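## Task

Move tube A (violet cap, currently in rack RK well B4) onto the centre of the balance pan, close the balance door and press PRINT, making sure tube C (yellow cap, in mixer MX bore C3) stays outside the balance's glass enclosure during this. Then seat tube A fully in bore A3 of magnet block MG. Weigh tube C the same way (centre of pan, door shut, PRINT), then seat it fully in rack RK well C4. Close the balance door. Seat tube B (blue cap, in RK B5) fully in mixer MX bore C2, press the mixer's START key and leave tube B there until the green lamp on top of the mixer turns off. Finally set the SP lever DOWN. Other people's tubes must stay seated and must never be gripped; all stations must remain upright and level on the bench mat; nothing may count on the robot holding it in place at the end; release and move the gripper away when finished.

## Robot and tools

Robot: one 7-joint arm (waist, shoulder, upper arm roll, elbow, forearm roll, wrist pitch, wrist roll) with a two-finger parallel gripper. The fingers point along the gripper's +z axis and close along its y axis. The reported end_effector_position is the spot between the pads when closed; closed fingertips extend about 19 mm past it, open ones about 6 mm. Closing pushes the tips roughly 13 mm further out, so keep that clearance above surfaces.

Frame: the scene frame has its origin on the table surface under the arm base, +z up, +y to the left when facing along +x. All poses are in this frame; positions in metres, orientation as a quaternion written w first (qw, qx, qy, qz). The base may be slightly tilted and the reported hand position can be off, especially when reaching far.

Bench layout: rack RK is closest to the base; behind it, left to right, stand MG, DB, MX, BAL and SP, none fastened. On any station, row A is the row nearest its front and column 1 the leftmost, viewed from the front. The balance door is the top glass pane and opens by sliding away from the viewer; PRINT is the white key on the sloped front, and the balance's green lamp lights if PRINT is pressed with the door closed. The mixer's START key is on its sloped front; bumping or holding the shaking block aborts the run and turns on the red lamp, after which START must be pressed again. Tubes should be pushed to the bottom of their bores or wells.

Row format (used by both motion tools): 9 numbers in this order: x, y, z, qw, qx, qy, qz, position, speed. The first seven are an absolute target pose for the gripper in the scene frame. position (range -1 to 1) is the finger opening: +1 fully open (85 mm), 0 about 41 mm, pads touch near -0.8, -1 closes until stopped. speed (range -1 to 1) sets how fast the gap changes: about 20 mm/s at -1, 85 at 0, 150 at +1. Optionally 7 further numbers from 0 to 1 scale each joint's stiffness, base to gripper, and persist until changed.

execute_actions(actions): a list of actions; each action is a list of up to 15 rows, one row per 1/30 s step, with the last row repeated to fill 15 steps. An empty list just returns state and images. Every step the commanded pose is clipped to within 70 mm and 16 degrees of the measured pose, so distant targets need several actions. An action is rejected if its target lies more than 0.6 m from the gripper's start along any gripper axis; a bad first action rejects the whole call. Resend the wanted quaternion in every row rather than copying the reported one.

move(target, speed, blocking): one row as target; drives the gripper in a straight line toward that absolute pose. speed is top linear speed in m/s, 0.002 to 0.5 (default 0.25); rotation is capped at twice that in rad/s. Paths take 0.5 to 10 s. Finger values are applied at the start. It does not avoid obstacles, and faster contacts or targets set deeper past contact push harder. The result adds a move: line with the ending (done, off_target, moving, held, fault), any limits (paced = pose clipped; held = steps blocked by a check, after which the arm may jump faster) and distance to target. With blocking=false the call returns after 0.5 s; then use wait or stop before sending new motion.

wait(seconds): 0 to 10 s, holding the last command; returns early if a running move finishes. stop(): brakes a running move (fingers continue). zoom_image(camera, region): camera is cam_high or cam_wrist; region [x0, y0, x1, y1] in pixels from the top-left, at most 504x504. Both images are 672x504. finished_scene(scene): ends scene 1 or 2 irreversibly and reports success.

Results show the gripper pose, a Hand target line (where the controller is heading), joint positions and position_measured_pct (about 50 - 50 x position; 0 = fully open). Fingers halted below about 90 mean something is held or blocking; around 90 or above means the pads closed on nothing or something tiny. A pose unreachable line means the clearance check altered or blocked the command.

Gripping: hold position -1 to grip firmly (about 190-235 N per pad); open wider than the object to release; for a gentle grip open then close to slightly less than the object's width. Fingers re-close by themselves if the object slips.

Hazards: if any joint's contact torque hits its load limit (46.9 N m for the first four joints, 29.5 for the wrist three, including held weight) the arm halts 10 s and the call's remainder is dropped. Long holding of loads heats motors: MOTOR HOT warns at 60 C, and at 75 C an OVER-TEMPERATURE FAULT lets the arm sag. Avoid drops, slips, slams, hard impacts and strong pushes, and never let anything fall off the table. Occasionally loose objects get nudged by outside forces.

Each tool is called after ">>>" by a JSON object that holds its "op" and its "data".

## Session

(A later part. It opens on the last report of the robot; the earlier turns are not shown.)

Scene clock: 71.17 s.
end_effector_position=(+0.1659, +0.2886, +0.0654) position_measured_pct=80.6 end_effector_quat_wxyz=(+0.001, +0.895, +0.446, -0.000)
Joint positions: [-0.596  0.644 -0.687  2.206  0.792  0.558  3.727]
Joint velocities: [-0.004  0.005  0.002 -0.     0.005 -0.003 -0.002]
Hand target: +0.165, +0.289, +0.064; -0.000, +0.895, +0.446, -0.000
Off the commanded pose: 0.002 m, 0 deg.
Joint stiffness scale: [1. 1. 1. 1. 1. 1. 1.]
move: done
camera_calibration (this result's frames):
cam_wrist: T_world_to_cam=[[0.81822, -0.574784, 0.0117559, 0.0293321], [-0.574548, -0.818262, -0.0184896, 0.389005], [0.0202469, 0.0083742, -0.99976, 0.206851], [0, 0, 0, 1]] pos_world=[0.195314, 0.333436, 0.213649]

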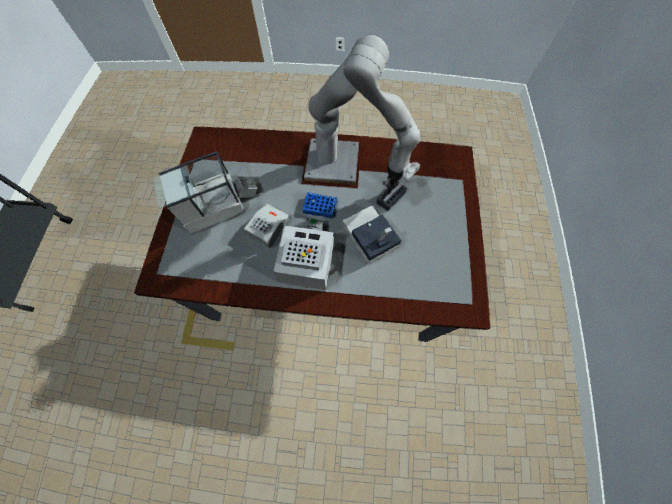

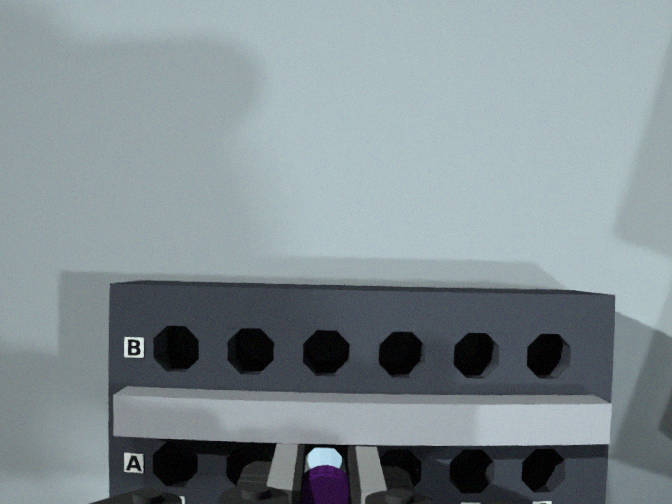

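>>> {"op": "move", "data": {"target": [0.1650,0.2890,0.059,0,0.8949,0.4462,0,-0.66,0], "speed": 0.01}}

>>> {"op": "execute_actions", "data": {"actions": [[[0.1650,0.2890,0.060,0,0.8949,0.4462,0,-0.3,0]]]}}

>>> {"op": "move", "data": {"target": [0.1650,0.2890,0.085,0,0.8949,0.4462,0,-0.3,0], "speed": 0.05}}

>>> {"op": "execute_actions", "data": {"actions": [[[0.1650,0.2890,0.085,0,0.8949,0.4462,0,-1,0.5]]]}}

Scene clock: 72.33 s.
end_effector_position=(+0.1659, +0.2886, +0.0609) position_measured_pct=80.6 end_effector_quat_wxyz=(+0.001, +0.895, +0.446, +0.000)
Joint positions: [-0.608  0.653 -0.673  2.209  0.81   0.546  3.71 ]
Joint velocities: [-0.002 -0.     0.     0.001  0.004  0.    -0.004]
Hand target: +0.165, +0.289, +0.059; -0.000, +0.895, +0.446, -0.000
Off the commanded pose: 0.002 m, 0 deg.
Joint stiffness scale: [1. 1. 1. 1. 1. 1. 1.]
move: done
camera_calibration (this result's frames):
cam_wrist: T_world_to_cam=[[0.818237, -0.574736, 0.012891, 0.0292838], [-0.574483, -0.818299, -0.0188577, 0.388958], [0.0213869, 0.00802437, -0.999739, 0.202288], [0, 0, 0, 1]] pos_world=[0.195163, 0.333492, 0.209193]

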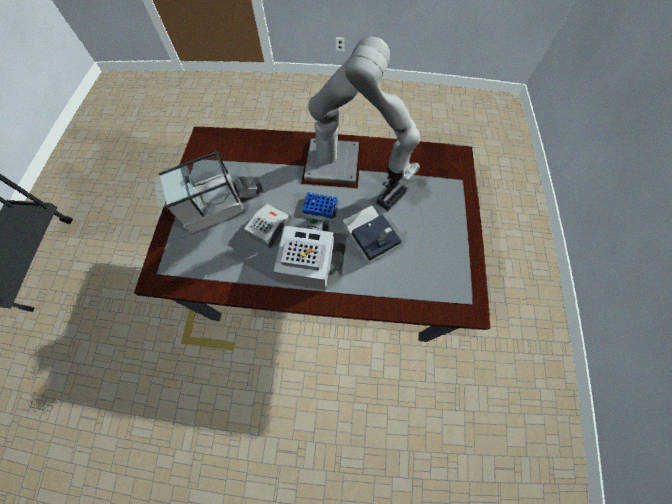

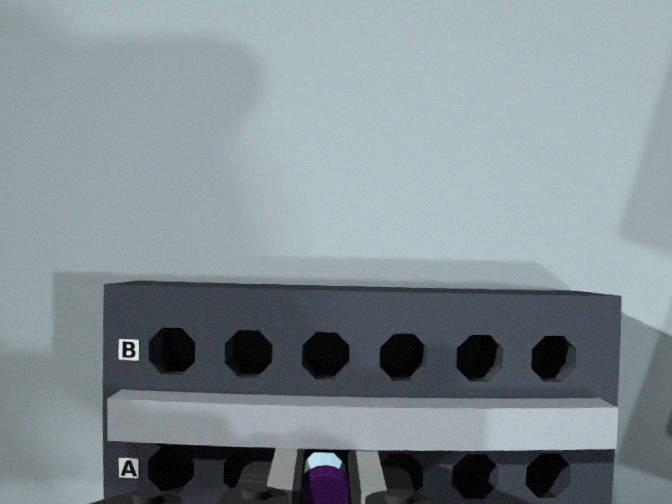

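Scene clock: 72.83 s.
end_effector_position=(+0.1658, +0.2886, +0.0608) position_measured_pct=65.1 end_effector_quat_wxyz=(+0.001, +0.895, +0.446, +0.000)
Joint positions: [-0.608  0.653 -0.673  2.209  0.81   0.546  3.71 ]
Joint velocities: [-0.001  0.     0.001  0.001 -0.    -0.    -0.   ]
Hand target: +0.165, +0.289, +0.060; +0.000, +0.895, +0.446, -0.000
Off the commanded pose: 0.001 m, 0 deg.
Joint stiffness scale: [1. 1. 1. 1. 1. 1. 1.]
camera_calibration (this result's frames):
cam_wrist: T_world_to_cam=[[0.818241, -0.574733, 0.0127773, 0.0293206], [-0.574488, -0.818304, -0.0185109, 0.38885], [0.0210945, 0.00780603, -0.999747, 0.202289], [0, 0, 0, 1]] pos_world=[0.195131, 0.333469, 0.209061]

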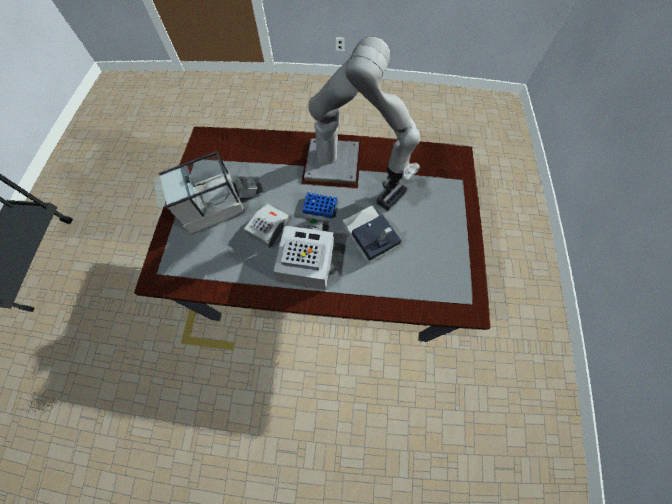

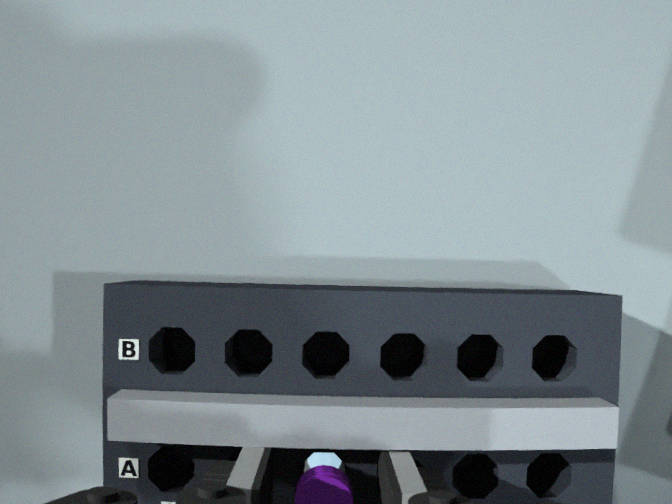

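Scene clock: 73.73 s.
end_effector_position=(+0.1641, +0.2891, +0.0835) position_measured_pct=65.1 end_effector_quat_wxyz=(-0.000, +0.895, +0.447, -0.000)
Joint positions: [-0.56   0.603 -0.738  2.195  0.725  0.604  3.785]
Joint velocities: [ 0.002 -0.004  0.    -0.001 -0.     0.     0.001]
Hand target: +0.165, +0.289, +0.085; +0.000, +0.895, +0.446, +0.000
Off the commanded pose: 0.002 m, 0 deg.
Joint stiffness scale: [1. 1. 1. 1. 1. 1. 1.]
move: done
camera_calibration (this result's frames):
cam_wrist: T_world_to_cam=[[0.819282, -0.573308, 0.00976722, 0.030397], [-0.57307, -0.819274, -0.0195247, 0.388796], [0.0191957, 0.0103989, -0.999762, 0.224595], [0, 0, 0, 1]] pos_world=[0.193592, 0.333622, 0.231835]

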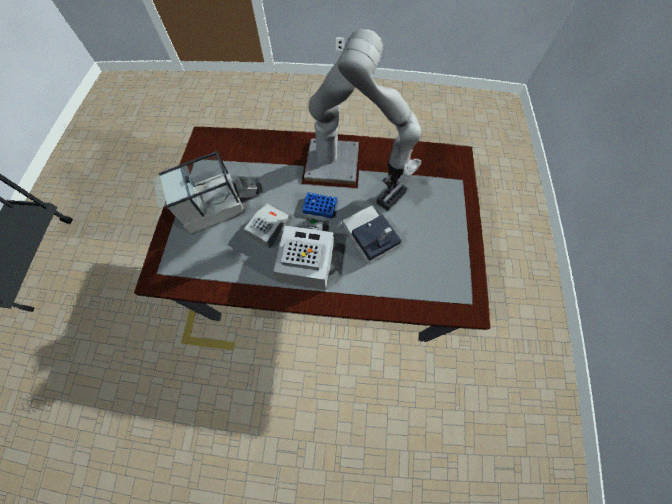

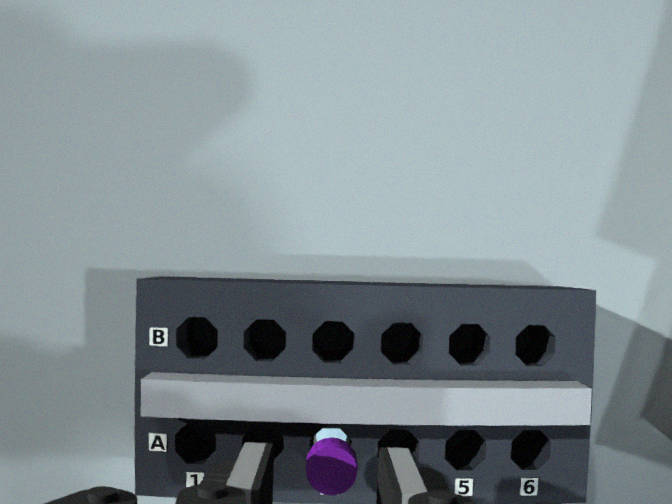

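Scene clock: 74.23 s.
end_effector_position=(+0.1642, +0.2890, +0.0837) position_measured_pct=91.7 end_effector_quat_wxyz=(-0.001, +0.895, +0.446, +0.000)
Joint positions: [-0.559  0.603 -0.738  2.195  0.725  0.604  3.785]
Joint velocities: [ 0.002 -0.    -0.001 -0.001 -0.     0.     0.   ]
Hand target: +0.165, +0.289, +0.085; -0.000, +0.895, +0.446, +0.000
Off the commanded pose: 0.001 m, 0 deg.
Joint stiffness scale: [1. 1. 1. 1. 1. 1. 1.]
camera_calibration (this result's frames):
cam_wrist: T_world_to_cam=[[0.818997, -0.573716, 0.00970717, 0.0304182], [-0.573471, -0.818984, -0.0199173, 0.3889], [0.0193769, 0.0107455, -0.999755, 0.224659], [0, 0, 0, 1]] pos_world=[0.193757, 0.33354, 0.232054]

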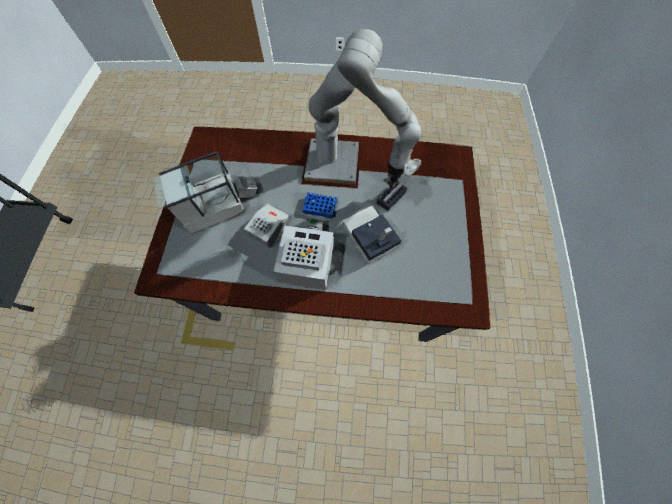

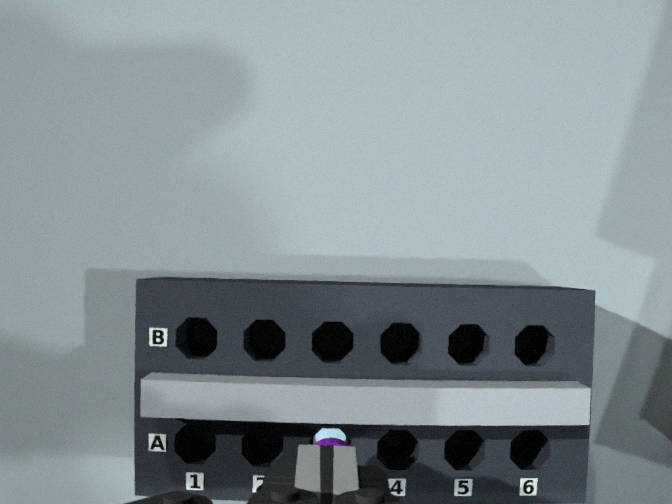

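>>> {"op": "move", "data": {"target": [0.1650,0.2890,0.066,0,0.8949,0.4462,0,-1,0.5], "speed": 0.015}}

Scene clock: 75.83 s.
end_effector_position=(+0.1671, +0.2909, +0.0760) position_measured_pct=91.7 end_effector_quat_wxyz=(+0.002, +0.895, +0.446, +0.008)
Joint positions: [-0.587  0.617 -0.711  2.203  0.78   0.581  3.729]
Joint velocities: [-0.001 -0.    -0.     0.     0.004  0.    -0.01 ]
Hand target: +0.165, +0.289, +0.066; -0.000, +0.895, +0.446, -0.000
Off the commanded pose: 0.010 m, 1 deg.
Joint stiffness scale: [1. 1. 1. 1. 1. 1. 1.]
move: off_target
camera_calibration (this result's frames):
cam_wrist: T_world_to_cam=[[0.818156, -0.5746, 0.021325, 0.0287911], [-0.573872, -0.818313, -0.0321633, 0.392733], [0.0359315, 0.0140768, -0.999255, 0.213019], [0, 0, 0, 1]] pos_world=[0.194169, 0.334923, 0.224878]

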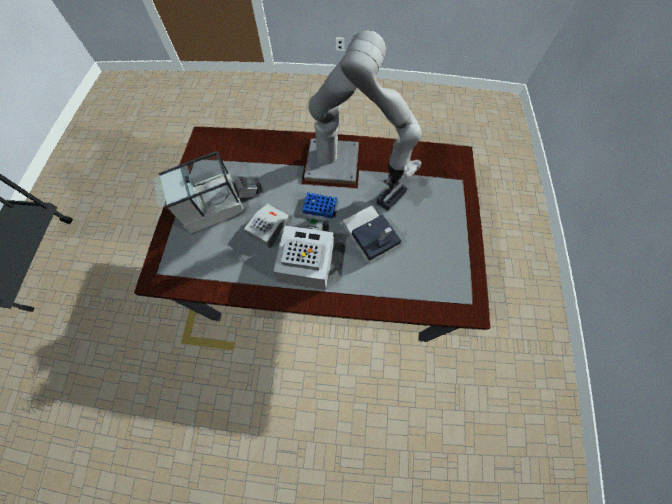

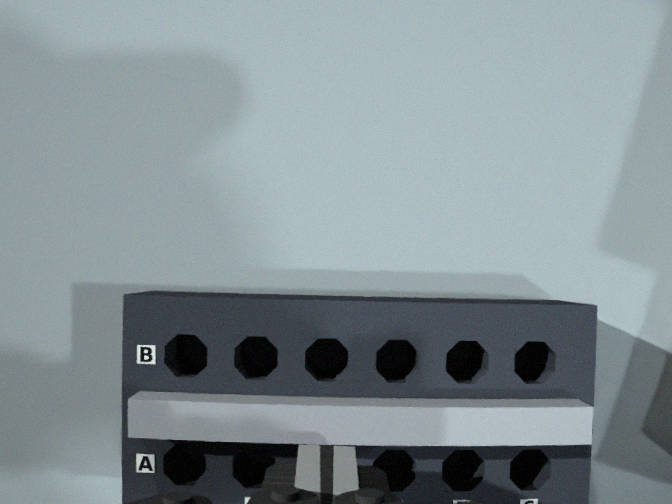

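>>> {"op": "move", "data": {"target": [0.1660,0.2895,0.10,0,0.8949,0.4462,0,-1,0.5], "speed": 0.08}}

>>> {"op": "move", "data": {"target": [0.30,0.15,0.25,0,0.976,0.216,0,-0.3,0.5], "speed": 0.3}}

>>> {"op": "move", "data": {"target": [0.5547,-0.017,0.26,0,0.9994,-0.0349,0,-0.3,0.5], "speed": 0.3}}

Scene clock: 77.80 s.
end_effector_position=(+0.1651, +0.2897, +0.0985) position_measured_pct=91.7 end_effector_quat_wxyz=(-0.000, +0.895, +0.447, +0.000)
Joint positions: [-0.523  0.575 -0.782  2.178  0.676  0.649  3.83 ]
Joint velocities: [ 0.005 -0.003  0.001 -0.    -0.001 -0.     0.001]
Hand target: +0.166, +0.290, +0.100; +0.000, +0.895, +0.446, +0.000
Off the commanded pose: 0.002 m, 0 deg.
Joint stiffness scale: [1. 1. 1. 1. 1. 1. 1.]
move: done
camera_calibration (this result's frames):
cam_wrist: T_world_to_cam=[[0.819344, -0.573218, 0.00985977, 0.0297131], [-0.572972, -0.819334, -0.019849, 0.390239], [0.0194563, 0.0106138, -0.999754, 0.239458], [0, 0, 0, 1]] pos_world=[0.194592, 0.334227, 0.246852]

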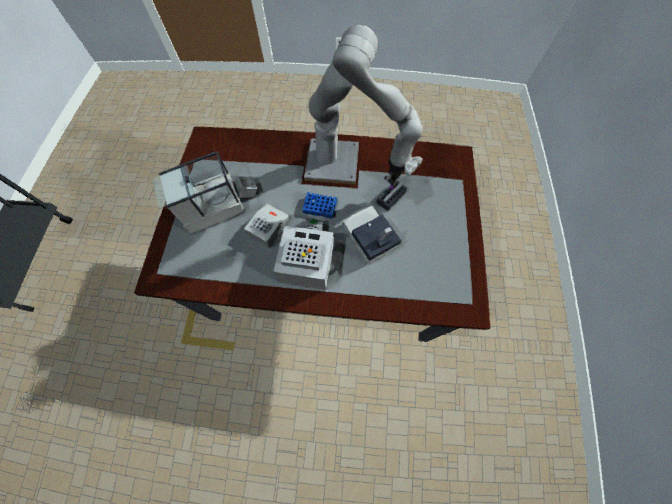

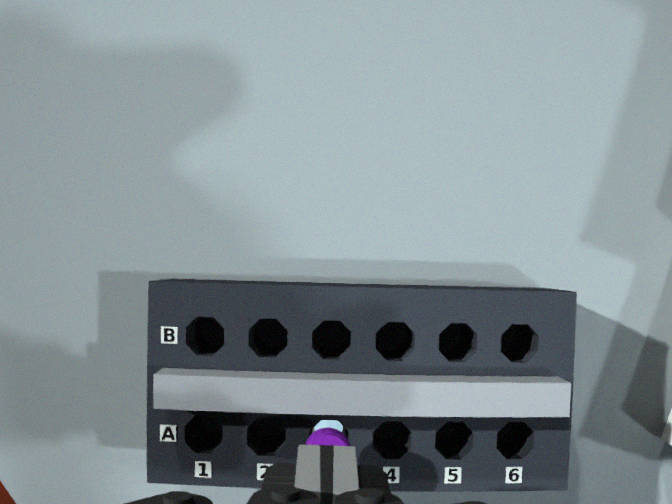

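Scene clock: 79.23 s.
end_effector_position=(+0.2988, +0.1515, +0.2483) position_measured_pct=65.1 end_effector_quat_wxyz=(+0.000, +0.976, +0.217, -0.000)
Joint positions: [ 0.091  0.226 -0.725  1.945  0.17   1.038  4.42 ]
Joint velocities: [ 0.01  -0.002  0.    -0.001 -0.     0.001 -0.   ]
Hand target: +0.299, +0.150, +0.250; -0.000, +0.977, +0.215, -0.002
Off the commanded pose: 0.003 m, 0 deg.
Joint stiffness scale: [1. 1. 1. 1. 1. 1. 1.]
move: done
camera_calibration (this result's frames):
cam_wrist: T_world_to_cam=[[0.454633, -0.890608, 0.0112563, -0.00377273], [-0.890422, -0.454769, -0.0182664, 0.395852], [0.0213872, -0.00171833, -0.99977, 0.389293], [0, 0, 0, 1]] pos_world=[0.345865, 0.17733, 0.396476]

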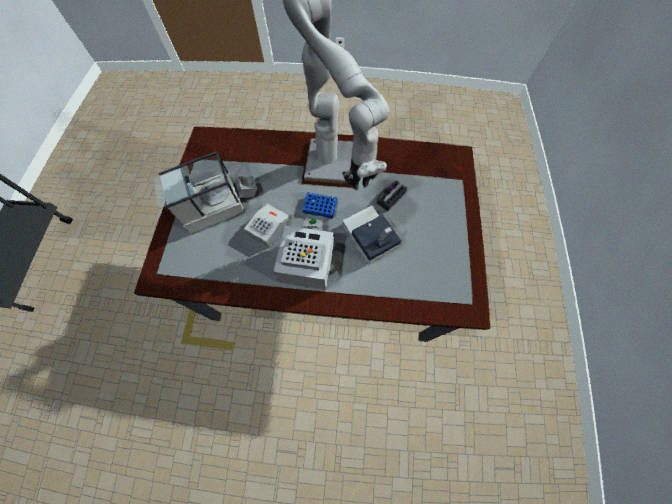

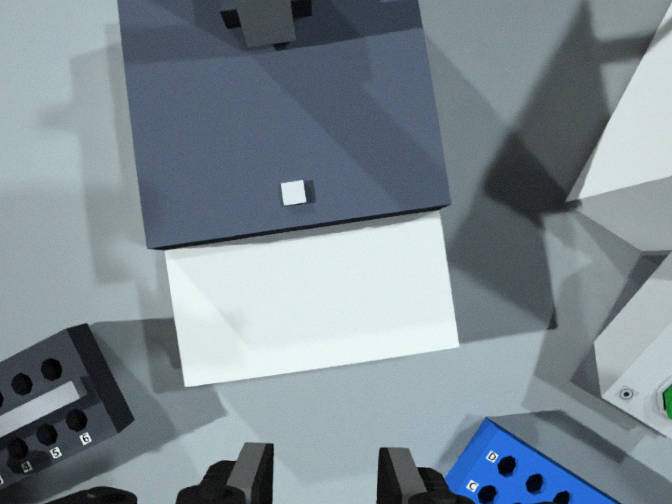

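Scene clock: 80.93 s.
end_effector_position=(+0.5546, -0.0170, +0.2600) position_measured_pct=65.1 end_effector_quat_wxyz=(-0.002, +0.999, -0.035, +0.001)
Joint positions: [ 0.213  0.667 -0.396  1.173  0.242  1.349  4.461]
Joint velocities: [ 0.001  0.005 -0.    -0.001  0.     0.001  0.   ]
Hand target: +0.554, -0.017, +0.260; -0.001, +0.999, -0.035, -0.001
Off the commanded pose: 0.000 m, 0 deg.
Joint stiffness scale: [1. 1. 1. 1. 1. 1. 1.]
move: done
camera_calibration (this result's frames):
cam_wrist: T_world_to_cam=[[-0.0364586, -0.999317, 0.00605303, 0.00159333], [-0.999102, 0.0363186, -0.021809, 0.61667], [0.0215743, -0.00684273, -0.999744, 0.395096], [0, 0, 0, 1]] pos_world=[0.607651, -0.0181008, 0.408434]

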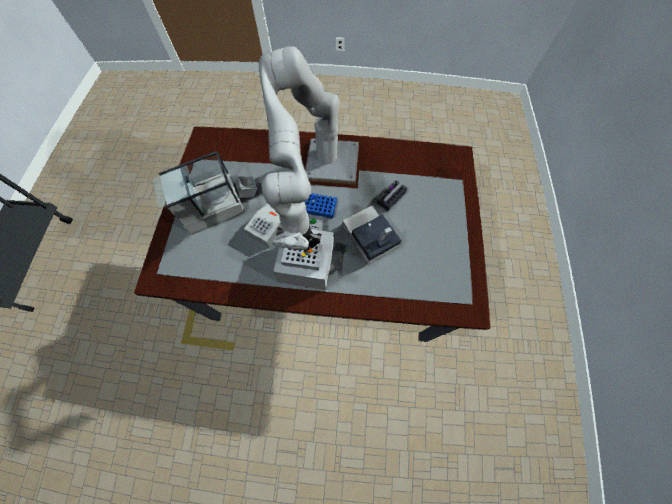

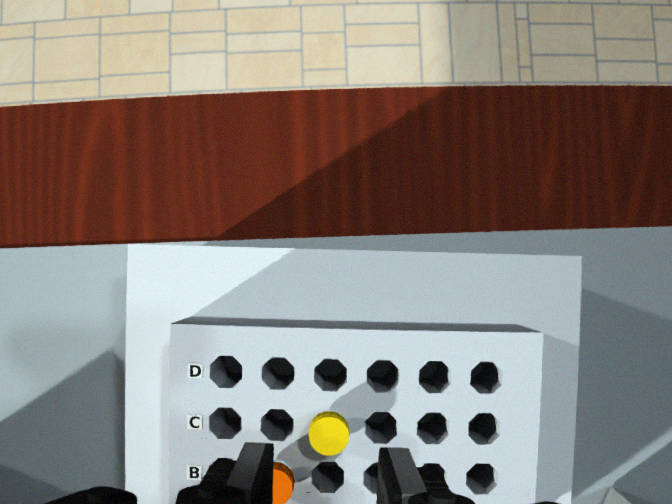

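>>> {"op": "execute_actions", "data": {"actions": []}}

Scene clock: 82.30 s.
end_effector_position=(+0.5546, -0.0170, +0.2598) position_measured_pct=65.1 end_effector_quat_wxyz=(-0.002, +0.999, -0.035, +0.001)
Joint positions: [ 0.213  0.668 -0.396  1.172  0.242  1.349  4.461]
Joint velocities: [-0.001 -0.     0.     0.     0.    -0.    -0.   ]
Hand target: +0.554, -0.017, +0.260; -0.001, +0.999, -0.035, -0.001
Off the commanded pose: 0.000 m, 0 deg.
Joint stiffness scale: [1. 1. 1. 1. 1. 1. 1.]
camera_calibration (this result's frames):
cam_wrist: T_world_to_cam=[[-0.0364856, -0.999316, 0.00596169, 0.00163355], [-0.999111, 0.0363506, -0.0213736, 0.616566], [0.0211423, -0.00673621, -0.999754, 0.395091], [0, 0, 0, 1]] pos_world=[0.607724, -0.0181187, 0.408162]

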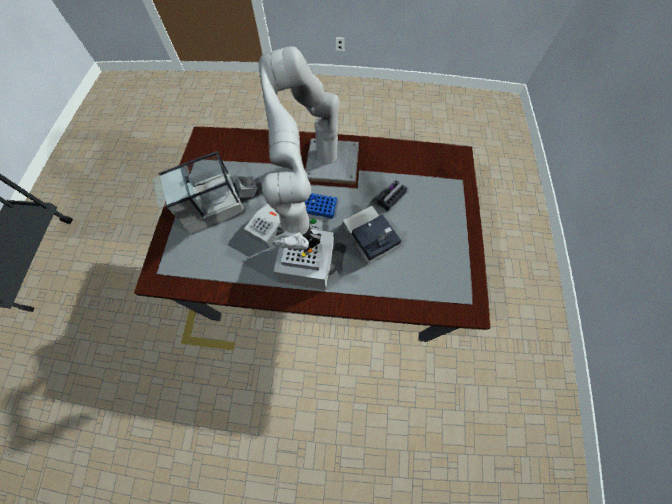

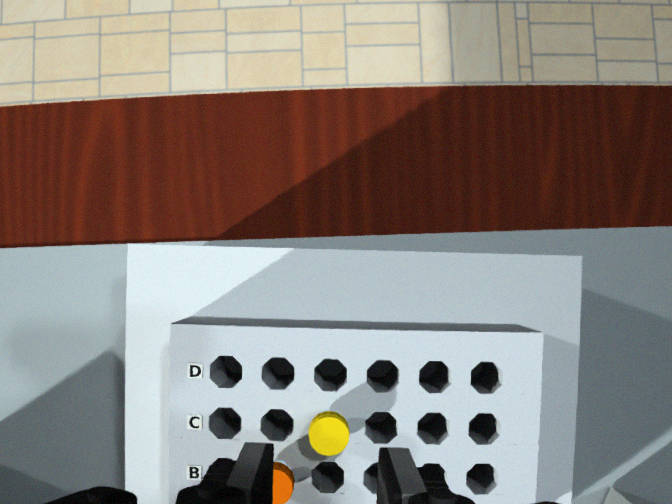

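>>> {"op": "move", "data": {"target": [0.5522,-0.0178,0.215,0,0.9994,-0.0349,0,-0.4,0], "speed": 0.08}}

Scene clock: 83.70 s.
end_effector_position=(+0.5515, -0.0159, +0.2172) position_measured_pct=69.8 end_effector_quat_wxyz=(-0.002, +0.999, -0.032, -0.001)
Joint positions: [ 0.213  0.696 -0.384  1.263  0.252  1.235  4.452]
Joint velocities: [-0.     0.002  0.004  0.     0.001 -0.001  0.   ]
Hand target: +0.552, -0.018, +0.215; -0.000, +0.999, -0.035, -0.000
Off the commanded pose: 0.003 m, 0 deg.
Joint stiffness scale: [1. 1. 1. 1. 1. 1. 1.]
move: done
camera_calibration (this result's frames):
cam_wrist: T_world_to_cam=[[-0.030518, -0.999517, 0.00590044, -0.000471721], [-0.999377, 0.030408, -0.0179152, 0.611871], [0.0177271, -0.0064435, -0.999822, 0.354495], [0, 0, 0, 1]] pos_world=[0.605191, -0.0167931, 0.365396]

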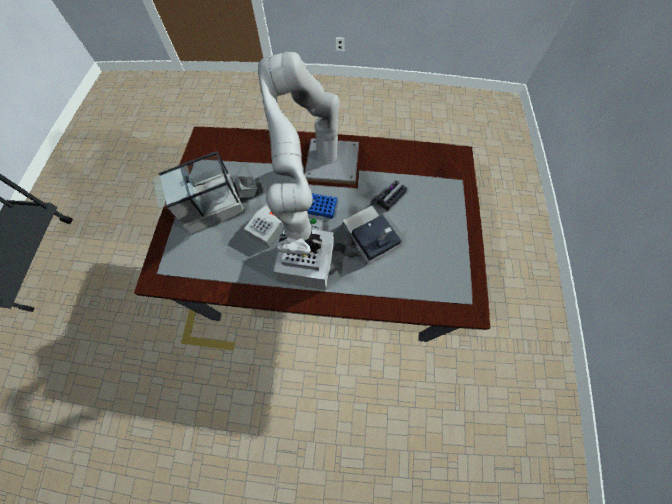

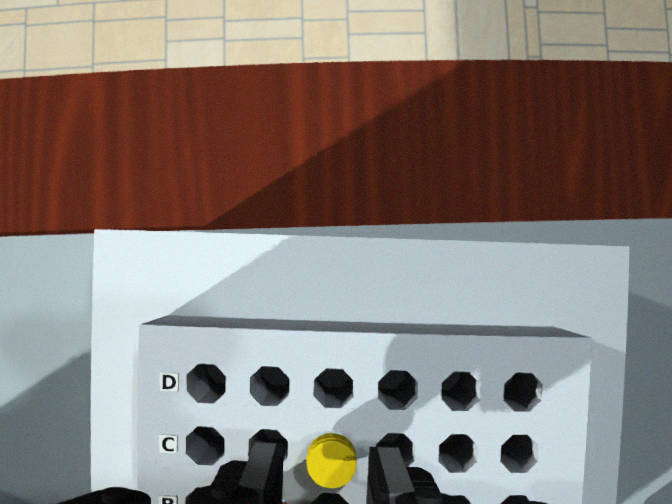

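>>> {"op": "move", "data": {"target": [0.5535,-0.0195,0.189,0,0.9994,-0.0349,0,-0.4,0], "speed": 0.04}}

Scene clock: 85.00 s.
end_effector_position=(+0.5530, -0.0183, +0.1912) position_measured_pct=69.8 end_effector_quat_wxyz=(-0.002, +0.999, -0.033, -0.001)
Joint positions: [ 0.213  0.723 -0.373  1.299  0.259  1.173  4.449]
Joint velocities: [ 0.003 -0.    -0.001  0.     0.     0.     0.   ]
Hand target: +0.553, -0.019, +0.189; -0.000, +0.999, -0.035, -0.000
Off the commanded pose: 0.003 m, 0 deg.
Joint stiffness scale: [1. 1. 1. 1. 1. 1. 1.]
move: done
camera_calibration (this result's frames):
cam_wrist: T_world_to_cam=[[-0.0322552, -0.999463, 0.00569984, -0.00165507], [-0.999322, 0.0321481, -0.0179641, 0.612939], [0.0177712, -0.00627541, -0.999822, 0.328474], [0, 0, 0, 1]] pos_world=[0.606633, -0.0192977, 0.339436]

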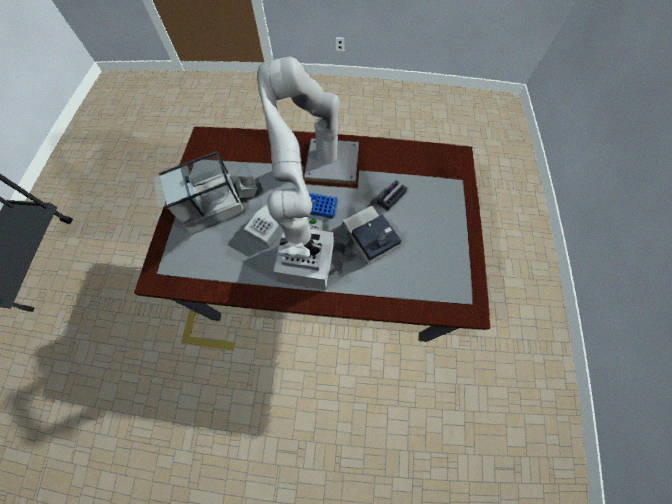

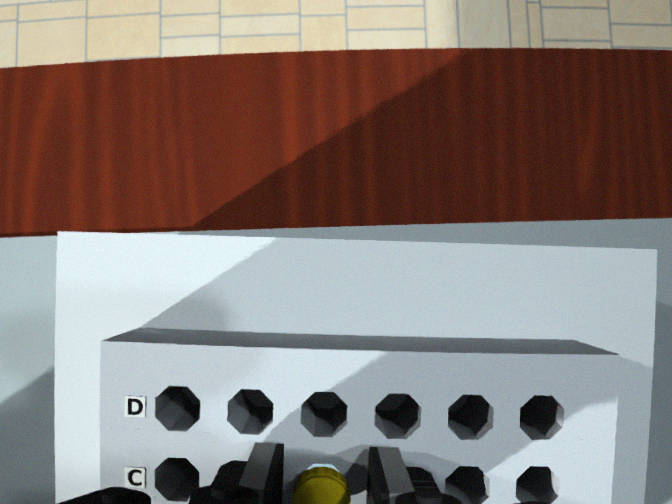

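>>> {"op": "move", "data": {"target": [0.5530,-0.0170,0.1905,0,0.9994,-0.0349,0,-0.66,-0.5], "speed": 0.02}}

>>> {"op": "move", "data": {"target": [0.5530,-0.0172,0.255,0,0.9994,-0.0349,0,-0.66,-0.5], "speed": 0.06}}

Scene clock: 86.00 s.
end_effector_position=(+0.5530, -0.0176, +0.1913) position_measured_pct=80.6 end_effector_quat_wxyz=(-0.002, +0.999, -0.034, -0.000)
Joint positions: [ 0.211  0.723 -0.373  1.299  0.259  1.173  4.445]
Joint velocities: [ 0.001 -0.    -0.001  0.001  0.    -0.    -0.001]
Hand target: +0.553, -0.017, +0.191; -0.000, +0.999, -0.035, -0.000
Off the commanded pose: 0.001 m, 0 deg.
Joint stiffness scale: [1. 1. 1. 1. 1. 1. 1.]
move: done
camera_calibration (this result's frames):
cam_wrist: T_world_to_cam=[[-0.0347855, -0.999376, 0.00615031, 0.000385564], [-0.999232, 0.0346683, -0.0182421, 0.613043], [0.0180175, -0.00678015, -0.999815, 0.328446], [0, 0, 0, 1]] pos_world=[0.606668, -0.0186409, 0.339566]

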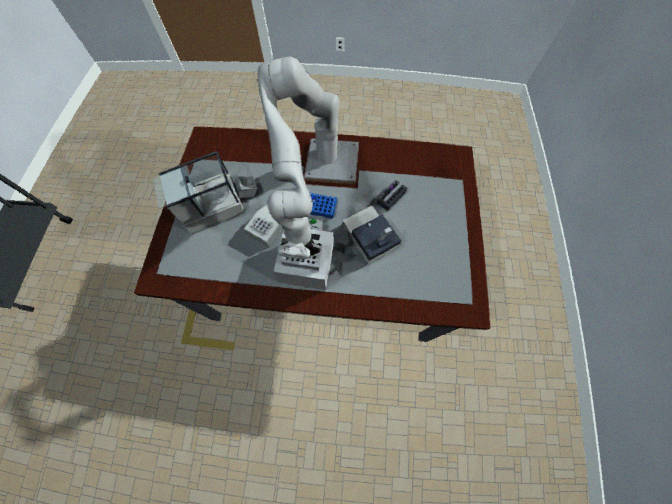

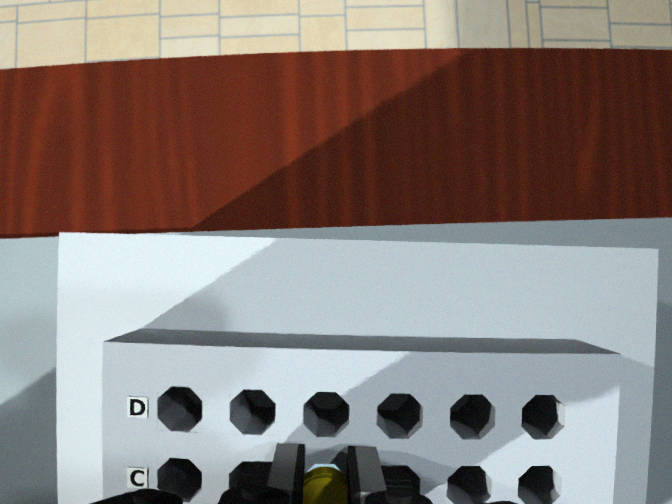

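Scene clock: 87.40 s.
end_effector_position=(+0.5539, -0.0199, +0.2528) position_measured_pct=80.6 end_effector_quat_wxyz=(+0.002, +0.999, -0.038, +0.001)
Joint positions: [ 0.211  0.671 -0.39   1.189  0.25   1.331  4.453]
Joint velocities: [-0.    -0.    -0.003 -0.002  0.     0.002  0.   ]
Hand target: +0.553, -0.017, +0.255; +0.000, +0.999, -0.035, +0.000
Off the commanded pose: 0.004 m, 0 deg.
Joint stiffness scale: [1. 1. 1. 1. 1. 1. 1.]
move: off_target
camera_calibration (this result's frames):
cam_wrist: T_world_to_cam=[[-0.042697, -0.998974, 0.0151143, -0.000134549], [-0.998891, 0.0423834, -0.0204943, 0.615588], [0.0198327, -0.0159726, -0.999676, 0.388656], [0, 0, 0, 1]] pos_world=[0.607192, -0.0200173, 0.401148]

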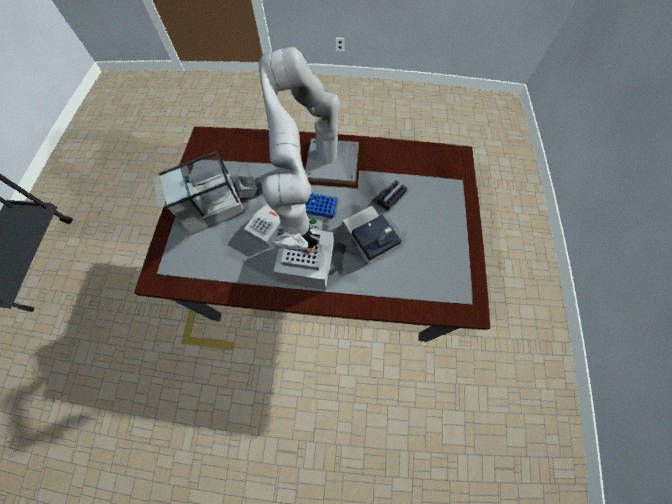

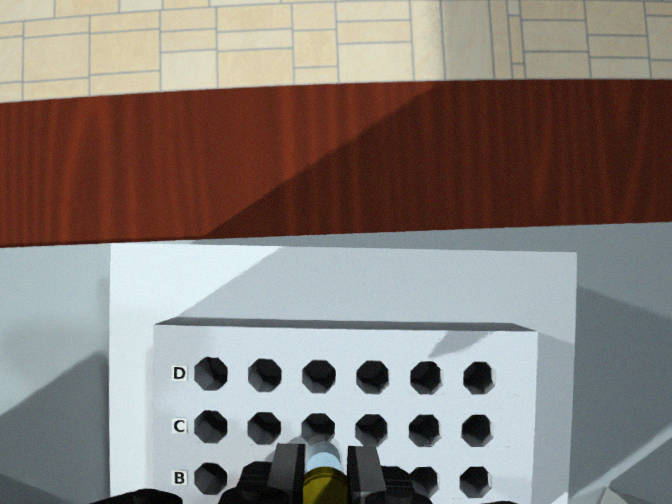

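>>> {"op": "move", "data": {"target": [0.2760,-0.4309,0.300,0,0.8616,-0.5075,0,-0.66,-0.5], "speed": 0.3}}

>>> {"op": "move", "data": {"target": [0.2760,-0.4309,0.150,0,0.8616,-0.5075,0,-0.66,-0.5], "speed": 0.12}}

Scene clock: 90.03 s.
end_effector_position=(+0.2761, -0.4289, +0.3001) position_measured_pct=80.6 end_effector_quat_wxyz=(+0.000, +0.861, -0.508, -0.000)
Joint positions: [ 0.946  0.507  0.034  1.284 -0.011  1.354  4.604]
Joint velocities: [ 0.006  0.003 -0.001 -0.001 -0.     0.    -0.001]
Hand target: +0.275, -0.429, +0.300; -0.003, +0.861, -0.508, -0.002
Off the commanded pose: 0.002 m, 0 deg.
Joint stiffness scale: [1. 1. 1. 1. 1. 1. 1.]
move: done
camera_calibration (this result's frames):
cam_wrist: T_world_to_cam=[[-0.857905, -0.513677, 0.0116561, 0.0129499], [-0.513809, 0.857702, -0.0186555, 0.571604], [-0.000414581, -0.0219937, -0.999758, 0.437973], [0, 0, 0, 1]] pos_world=[0.304986, -0.473981, 0.44838]

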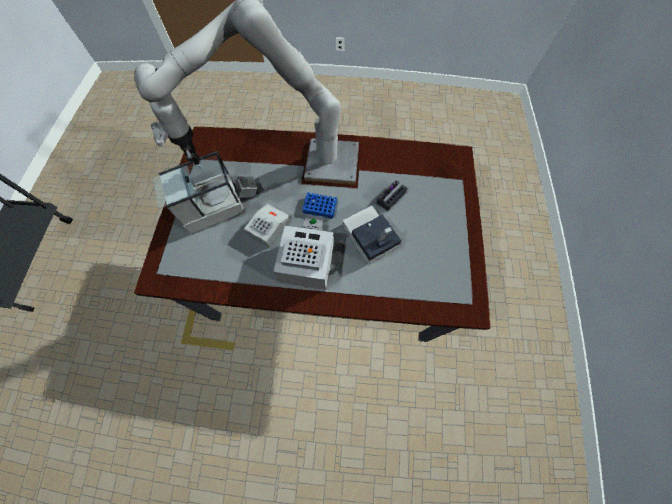

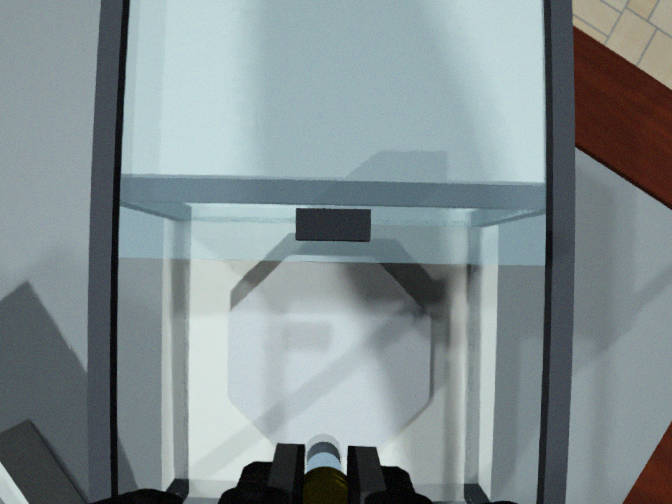

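Scene clock: 91.73 s.
end_effector_position=(+0.2753, -0.4307, +0.1521) position_measured_pct=80.6 end_effector_quat_wxyz=(+0.002, +0.861, -0.508, -0.001)
Joint positions: [ 0.95   0.655  0.03   1.537 -0.011  0.954  4.606]
Joint velocities: [ 0.002  0.004 -0.001  0.     0.    -0.     0.   ]
Hand target: +0.276, -0.430, +0.150; -0.000, +0.862, -0.507, +0.000
Off the commanded pose: 0.002 m, 0 deg.
Joint stiffness scale: [1. 1. 1. 1. 1. 1. 1.]
move: done
camera_calibration (this result's frames):
cam_wrist: T_world_to_cam=[[-0.857751, -0.513845, 0.015025, 0.012485], [-0.514055, 0.857549, -0.0189081, 0.570094], [-0.00316881, -0.0239421, -0.999708, 0.289813], [0, 0, 0, 1]] pos_world=[0.304687, -0.475529, 0.30032]

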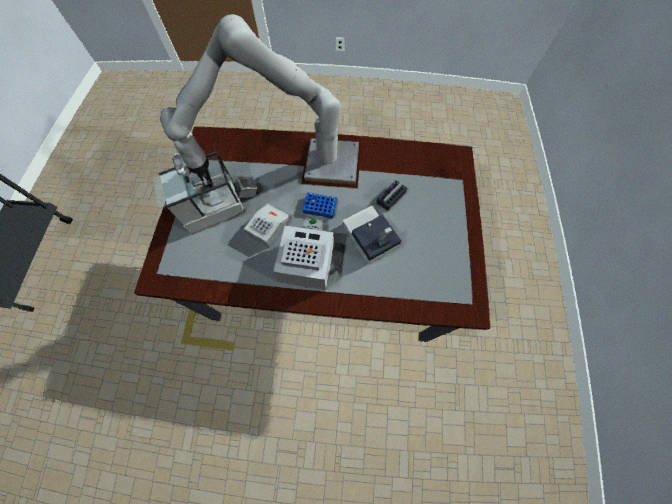

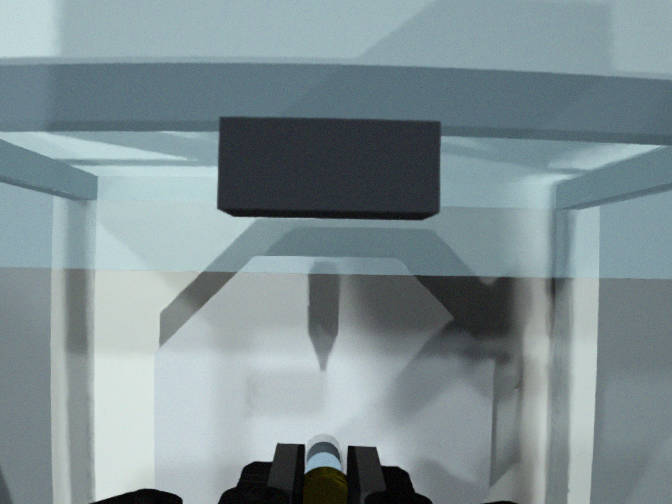

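>>> {"op": "move", "data": {"target": [0.2760,-0.4309,0.137,0,0.8616,-0.5075,0,-0.66,-0.5], "speed": 0.015}}

Scene clock: 93.20 s.
end_effector_position=(+0.2755, -0.4313, +0.1389) position_measured_pct=80.6 end_effector_quat_wxyz=(+0.002, +0.861, -0.508, -0.001)
Joint positions: [ 0.95   0.674  0.029  1.549 -0.011  0.922  4.606]
Joint velocities: [-0.     0.004 -0.001  0.001 -0.    -0.001 -0.001]
Hand target: +0.276, -0.431, +0.137; -0.000, +0.862, -0.507, -0.000
Off the commanded pose: 0.002 m, 0 deg.
Joint stiffness scale: [1. 1. 1. 1. 1. 1. 1.]
move: done
camera_calibration (this result's frames):
cam_wrist: T_world_to_cam=[[-0.857793, -0.51376, 0.0155399, 0.0125111], [-0.513983, 0.85759, -0.0190246, 0.570503], [-0.00355273, -0.0243064, -0.999698, 0.276621], [0, 0, 0, 1]] pos_world=[0.304943, -0.476106, 0.287197]

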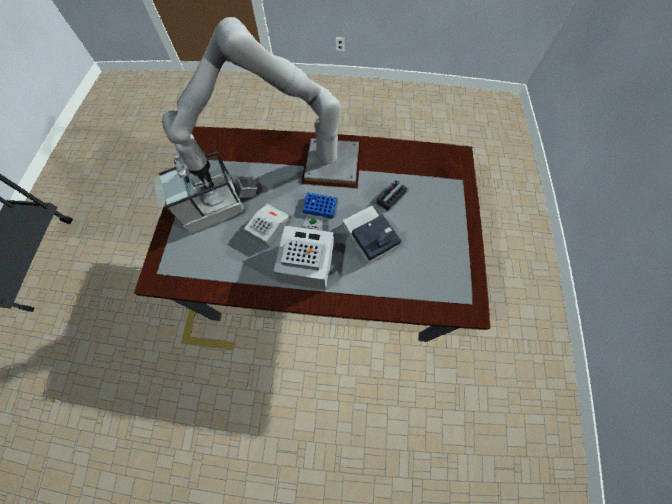

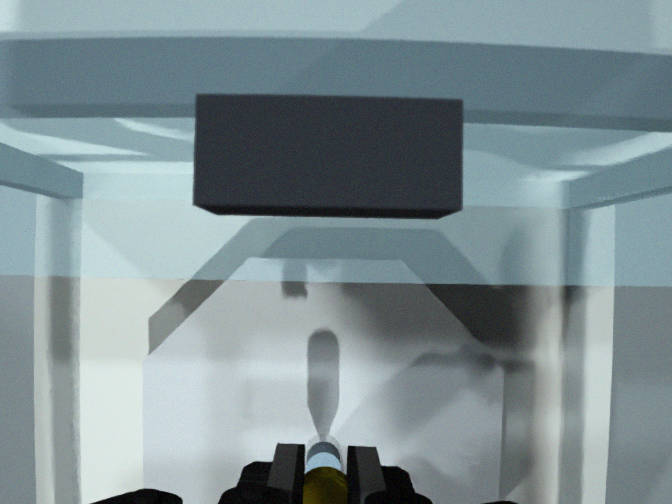

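>>> {"op": "move", "data": {"target": [0.2760,-0.4309,0.1355,0,0.8616,-0.5075,0,-0.66,-0.5], "speed": 0.006}}

Scene clock: 94.23 s.
end_effector_position=(+0.2755, -0.4314, +0.1373) position_measured_pct=80.6 end_effector_quat_wxyz=(+0.002, +0.861, -0.508, -0.001)
Joint positions: [ 0.95   0.677  0.029  1.551 -0.011  0.918  4.606]
Joint velocities: [-0.001  0.001 -0.    -0.002  0.    -0.     0.   ]
Hand target: +0.276, -0.431, +0.136; +0.000, +0.862, -0.508, -0.000
Off the commanded pose: 0.002 m, 0 deg.
Joint stiffness scale: [1. 1. 1. 1. 1. 1. 1.]
move: done
camera_calibration (this result's frames):
cam_wrist: T_world_to_cam=[[-0.857798, -0.513751, 0.0155808, 0.0125187], [-0.513974, 0.857599, -0.0188078, 0.57046], [-0.00369954, -0.0241414, -0.999702, 0.275079], [0, 0, 0, 1]] pos_world=[0.304958, -0.476154, 0.285531]

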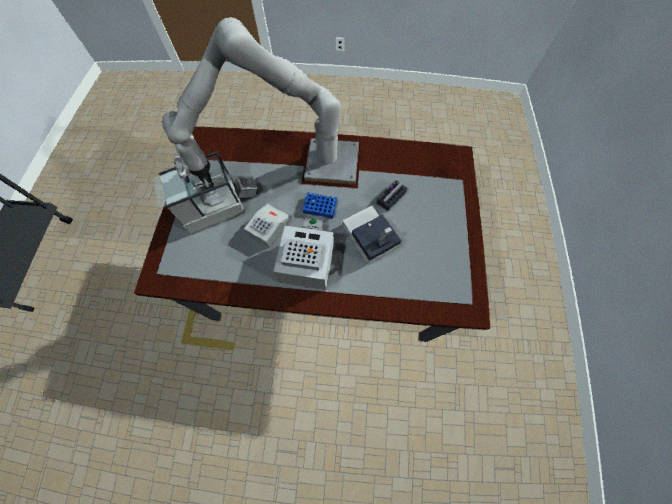

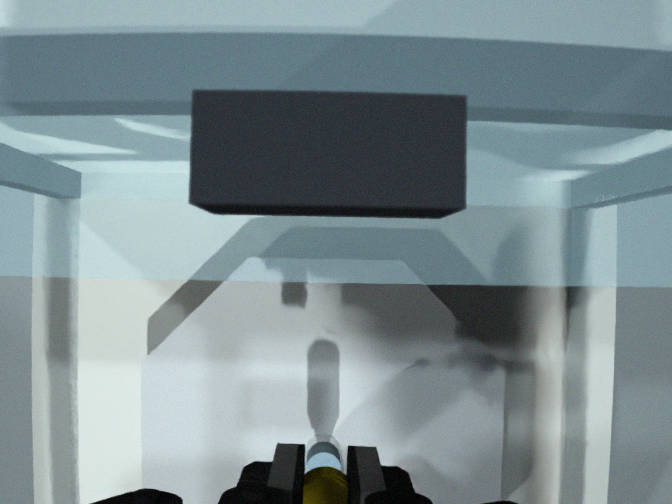

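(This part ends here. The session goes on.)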